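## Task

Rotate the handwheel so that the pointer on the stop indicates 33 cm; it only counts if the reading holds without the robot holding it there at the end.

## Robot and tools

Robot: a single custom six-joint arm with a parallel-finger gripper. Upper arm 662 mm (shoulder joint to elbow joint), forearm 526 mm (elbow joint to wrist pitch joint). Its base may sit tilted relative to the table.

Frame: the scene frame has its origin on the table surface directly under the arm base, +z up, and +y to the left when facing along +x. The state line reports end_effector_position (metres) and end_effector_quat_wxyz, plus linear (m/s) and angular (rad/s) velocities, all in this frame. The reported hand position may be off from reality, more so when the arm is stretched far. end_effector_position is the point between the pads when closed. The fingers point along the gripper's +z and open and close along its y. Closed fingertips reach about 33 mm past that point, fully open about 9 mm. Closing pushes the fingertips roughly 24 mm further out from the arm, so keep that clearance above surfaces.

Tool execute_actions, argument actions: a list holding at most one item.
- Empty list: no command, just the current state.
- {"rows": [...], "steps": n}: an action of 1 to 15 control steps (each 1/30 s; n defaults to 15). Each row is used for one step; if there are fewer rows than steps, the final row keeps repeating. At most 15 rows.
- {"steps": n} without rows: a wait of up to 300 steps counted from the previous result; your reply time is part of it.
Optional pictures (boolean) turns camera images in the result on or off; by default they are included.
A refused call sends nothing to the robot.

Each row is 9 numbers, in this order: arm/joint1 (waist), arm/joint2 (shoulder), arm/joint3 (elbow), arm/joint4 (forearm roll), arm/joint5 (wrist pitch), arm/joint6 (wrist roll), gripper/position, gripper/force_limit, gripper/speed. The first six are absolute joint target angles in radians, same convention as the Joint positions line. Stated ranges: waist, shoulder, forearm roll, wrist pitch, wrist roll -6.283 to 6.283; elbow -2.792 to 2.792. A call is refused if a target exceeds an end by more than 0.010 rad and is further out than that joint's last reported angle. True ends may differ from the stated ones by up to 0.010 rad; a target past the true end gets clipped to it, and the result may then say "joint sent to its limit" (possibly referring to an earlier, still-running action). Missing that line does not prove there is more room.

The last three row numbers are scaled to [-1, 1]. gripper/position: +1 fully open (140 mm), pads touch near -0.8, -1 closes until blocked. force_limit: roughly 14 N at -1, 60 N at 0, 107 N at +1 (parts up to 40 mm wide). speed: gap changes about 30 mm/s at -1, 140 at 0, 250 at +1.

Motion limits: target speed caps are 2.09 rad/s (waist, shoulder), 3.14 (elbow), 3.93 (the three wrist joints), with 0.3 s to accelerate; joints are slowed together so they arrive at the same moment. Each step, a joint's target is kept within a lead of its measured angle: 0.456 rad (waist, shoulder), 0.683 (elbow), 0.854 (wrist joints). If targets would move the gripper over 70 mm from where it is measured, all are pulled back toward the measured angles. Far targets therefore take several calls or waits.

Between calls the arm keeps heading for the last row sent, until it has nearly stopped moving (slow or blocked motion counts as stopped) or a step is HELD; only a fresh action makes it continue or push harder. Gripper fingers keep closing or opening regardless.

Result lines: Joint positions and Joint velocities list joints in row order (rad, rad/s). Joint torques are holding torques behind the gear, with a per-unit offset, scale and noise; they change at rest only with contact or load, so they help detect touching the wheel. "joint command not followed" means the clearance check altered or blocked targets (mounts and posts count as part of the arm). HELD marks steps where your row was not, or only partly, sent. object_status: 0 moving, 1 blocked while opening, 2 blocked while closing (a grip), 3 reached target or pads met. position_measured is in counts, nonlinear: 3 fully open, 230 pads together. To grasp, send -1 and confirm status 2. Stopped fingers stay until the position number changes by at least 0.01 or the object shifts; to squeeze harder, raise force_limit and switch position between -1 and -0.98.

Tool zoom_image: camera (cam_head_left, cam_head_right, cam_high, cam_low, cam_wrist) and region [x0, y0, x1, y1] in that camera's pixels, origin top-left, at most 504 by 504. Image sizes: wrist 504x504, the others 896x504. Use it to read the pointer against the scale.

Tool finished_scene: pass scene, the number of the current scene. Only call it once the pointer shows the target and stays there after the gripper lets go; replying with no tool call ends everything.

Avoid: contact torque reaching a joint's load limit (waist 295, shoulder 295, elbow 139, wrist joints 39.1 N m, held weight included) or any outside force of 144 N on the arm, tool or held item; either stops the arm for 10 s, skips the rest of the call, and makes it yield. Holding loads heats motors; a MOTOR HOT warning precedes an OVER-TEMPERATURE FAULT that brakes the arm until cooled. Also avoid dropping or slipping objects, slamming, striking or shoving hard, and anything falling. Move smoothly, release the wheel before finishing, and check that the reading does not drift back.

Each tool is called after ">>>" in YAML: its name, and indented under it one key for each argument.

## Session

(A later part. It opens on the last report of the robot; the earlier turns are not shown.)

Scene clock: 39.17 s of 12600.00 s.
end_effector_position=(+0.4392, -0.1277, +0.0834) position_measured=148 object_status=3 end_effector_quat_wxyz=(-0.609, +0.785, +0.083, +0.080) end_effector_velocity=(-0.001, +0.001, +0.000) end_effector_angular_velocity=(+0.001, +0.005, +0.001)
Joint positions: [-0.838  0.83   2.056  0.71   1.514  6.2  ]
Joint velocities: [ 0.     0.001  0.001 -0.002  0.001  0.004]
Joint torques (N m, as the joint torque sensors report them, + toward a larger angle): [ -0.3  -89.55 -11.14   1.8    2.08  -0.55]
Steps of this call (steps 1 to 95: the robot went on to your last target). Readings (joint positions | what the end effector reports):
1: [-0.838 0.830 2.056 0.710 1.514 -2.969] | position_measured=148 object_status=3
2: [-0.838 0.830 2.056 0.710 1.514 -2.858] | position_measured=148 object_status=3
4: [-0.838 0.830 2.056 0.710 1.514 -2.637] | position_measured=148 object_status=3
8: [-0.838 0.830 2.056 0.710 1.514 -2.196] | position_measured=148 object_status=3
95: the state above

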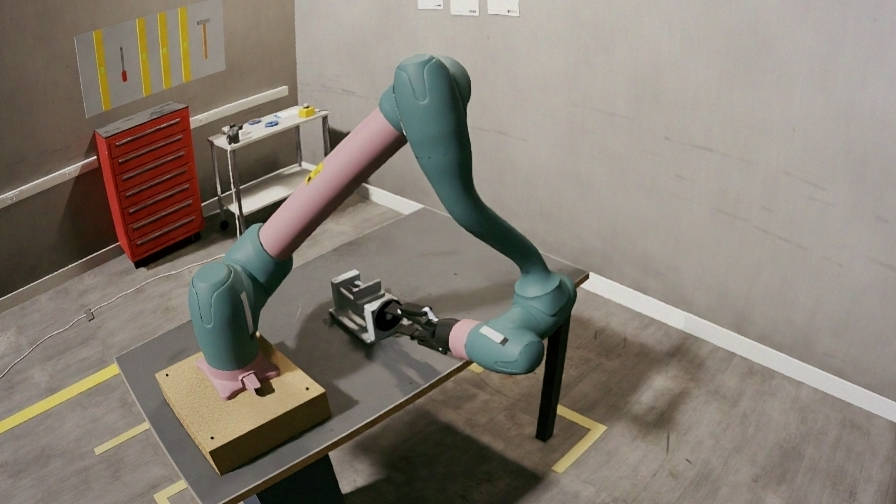

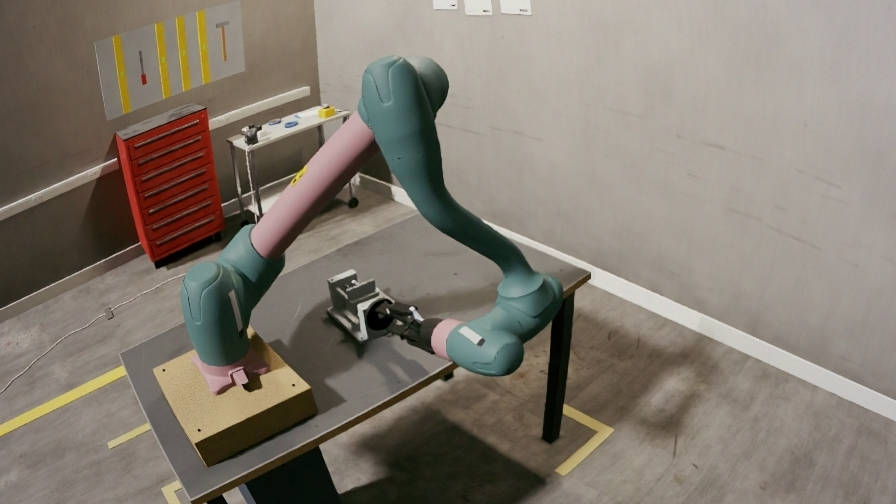

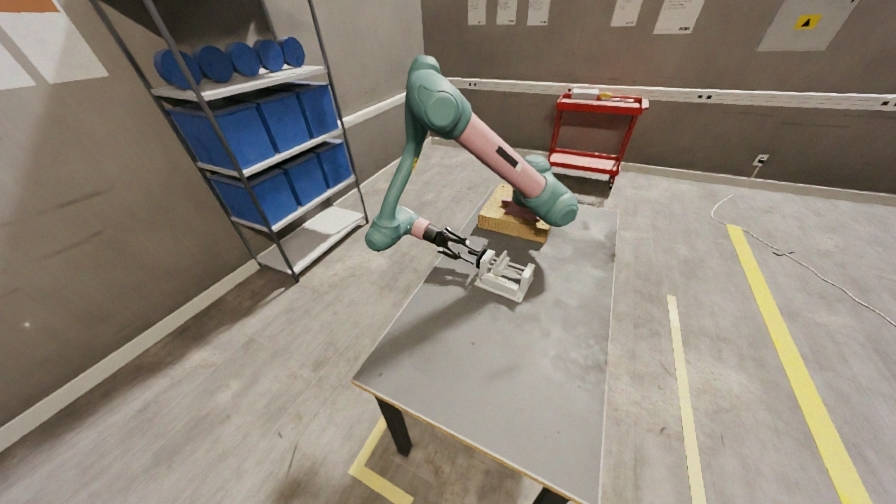

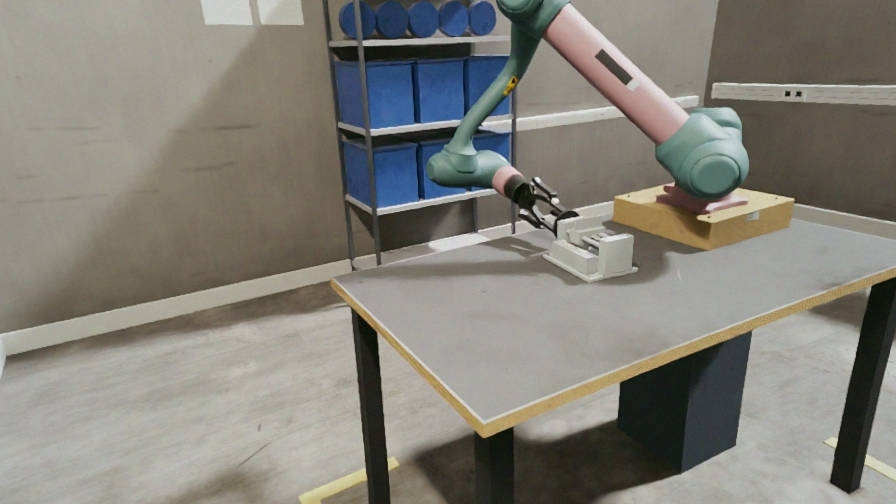

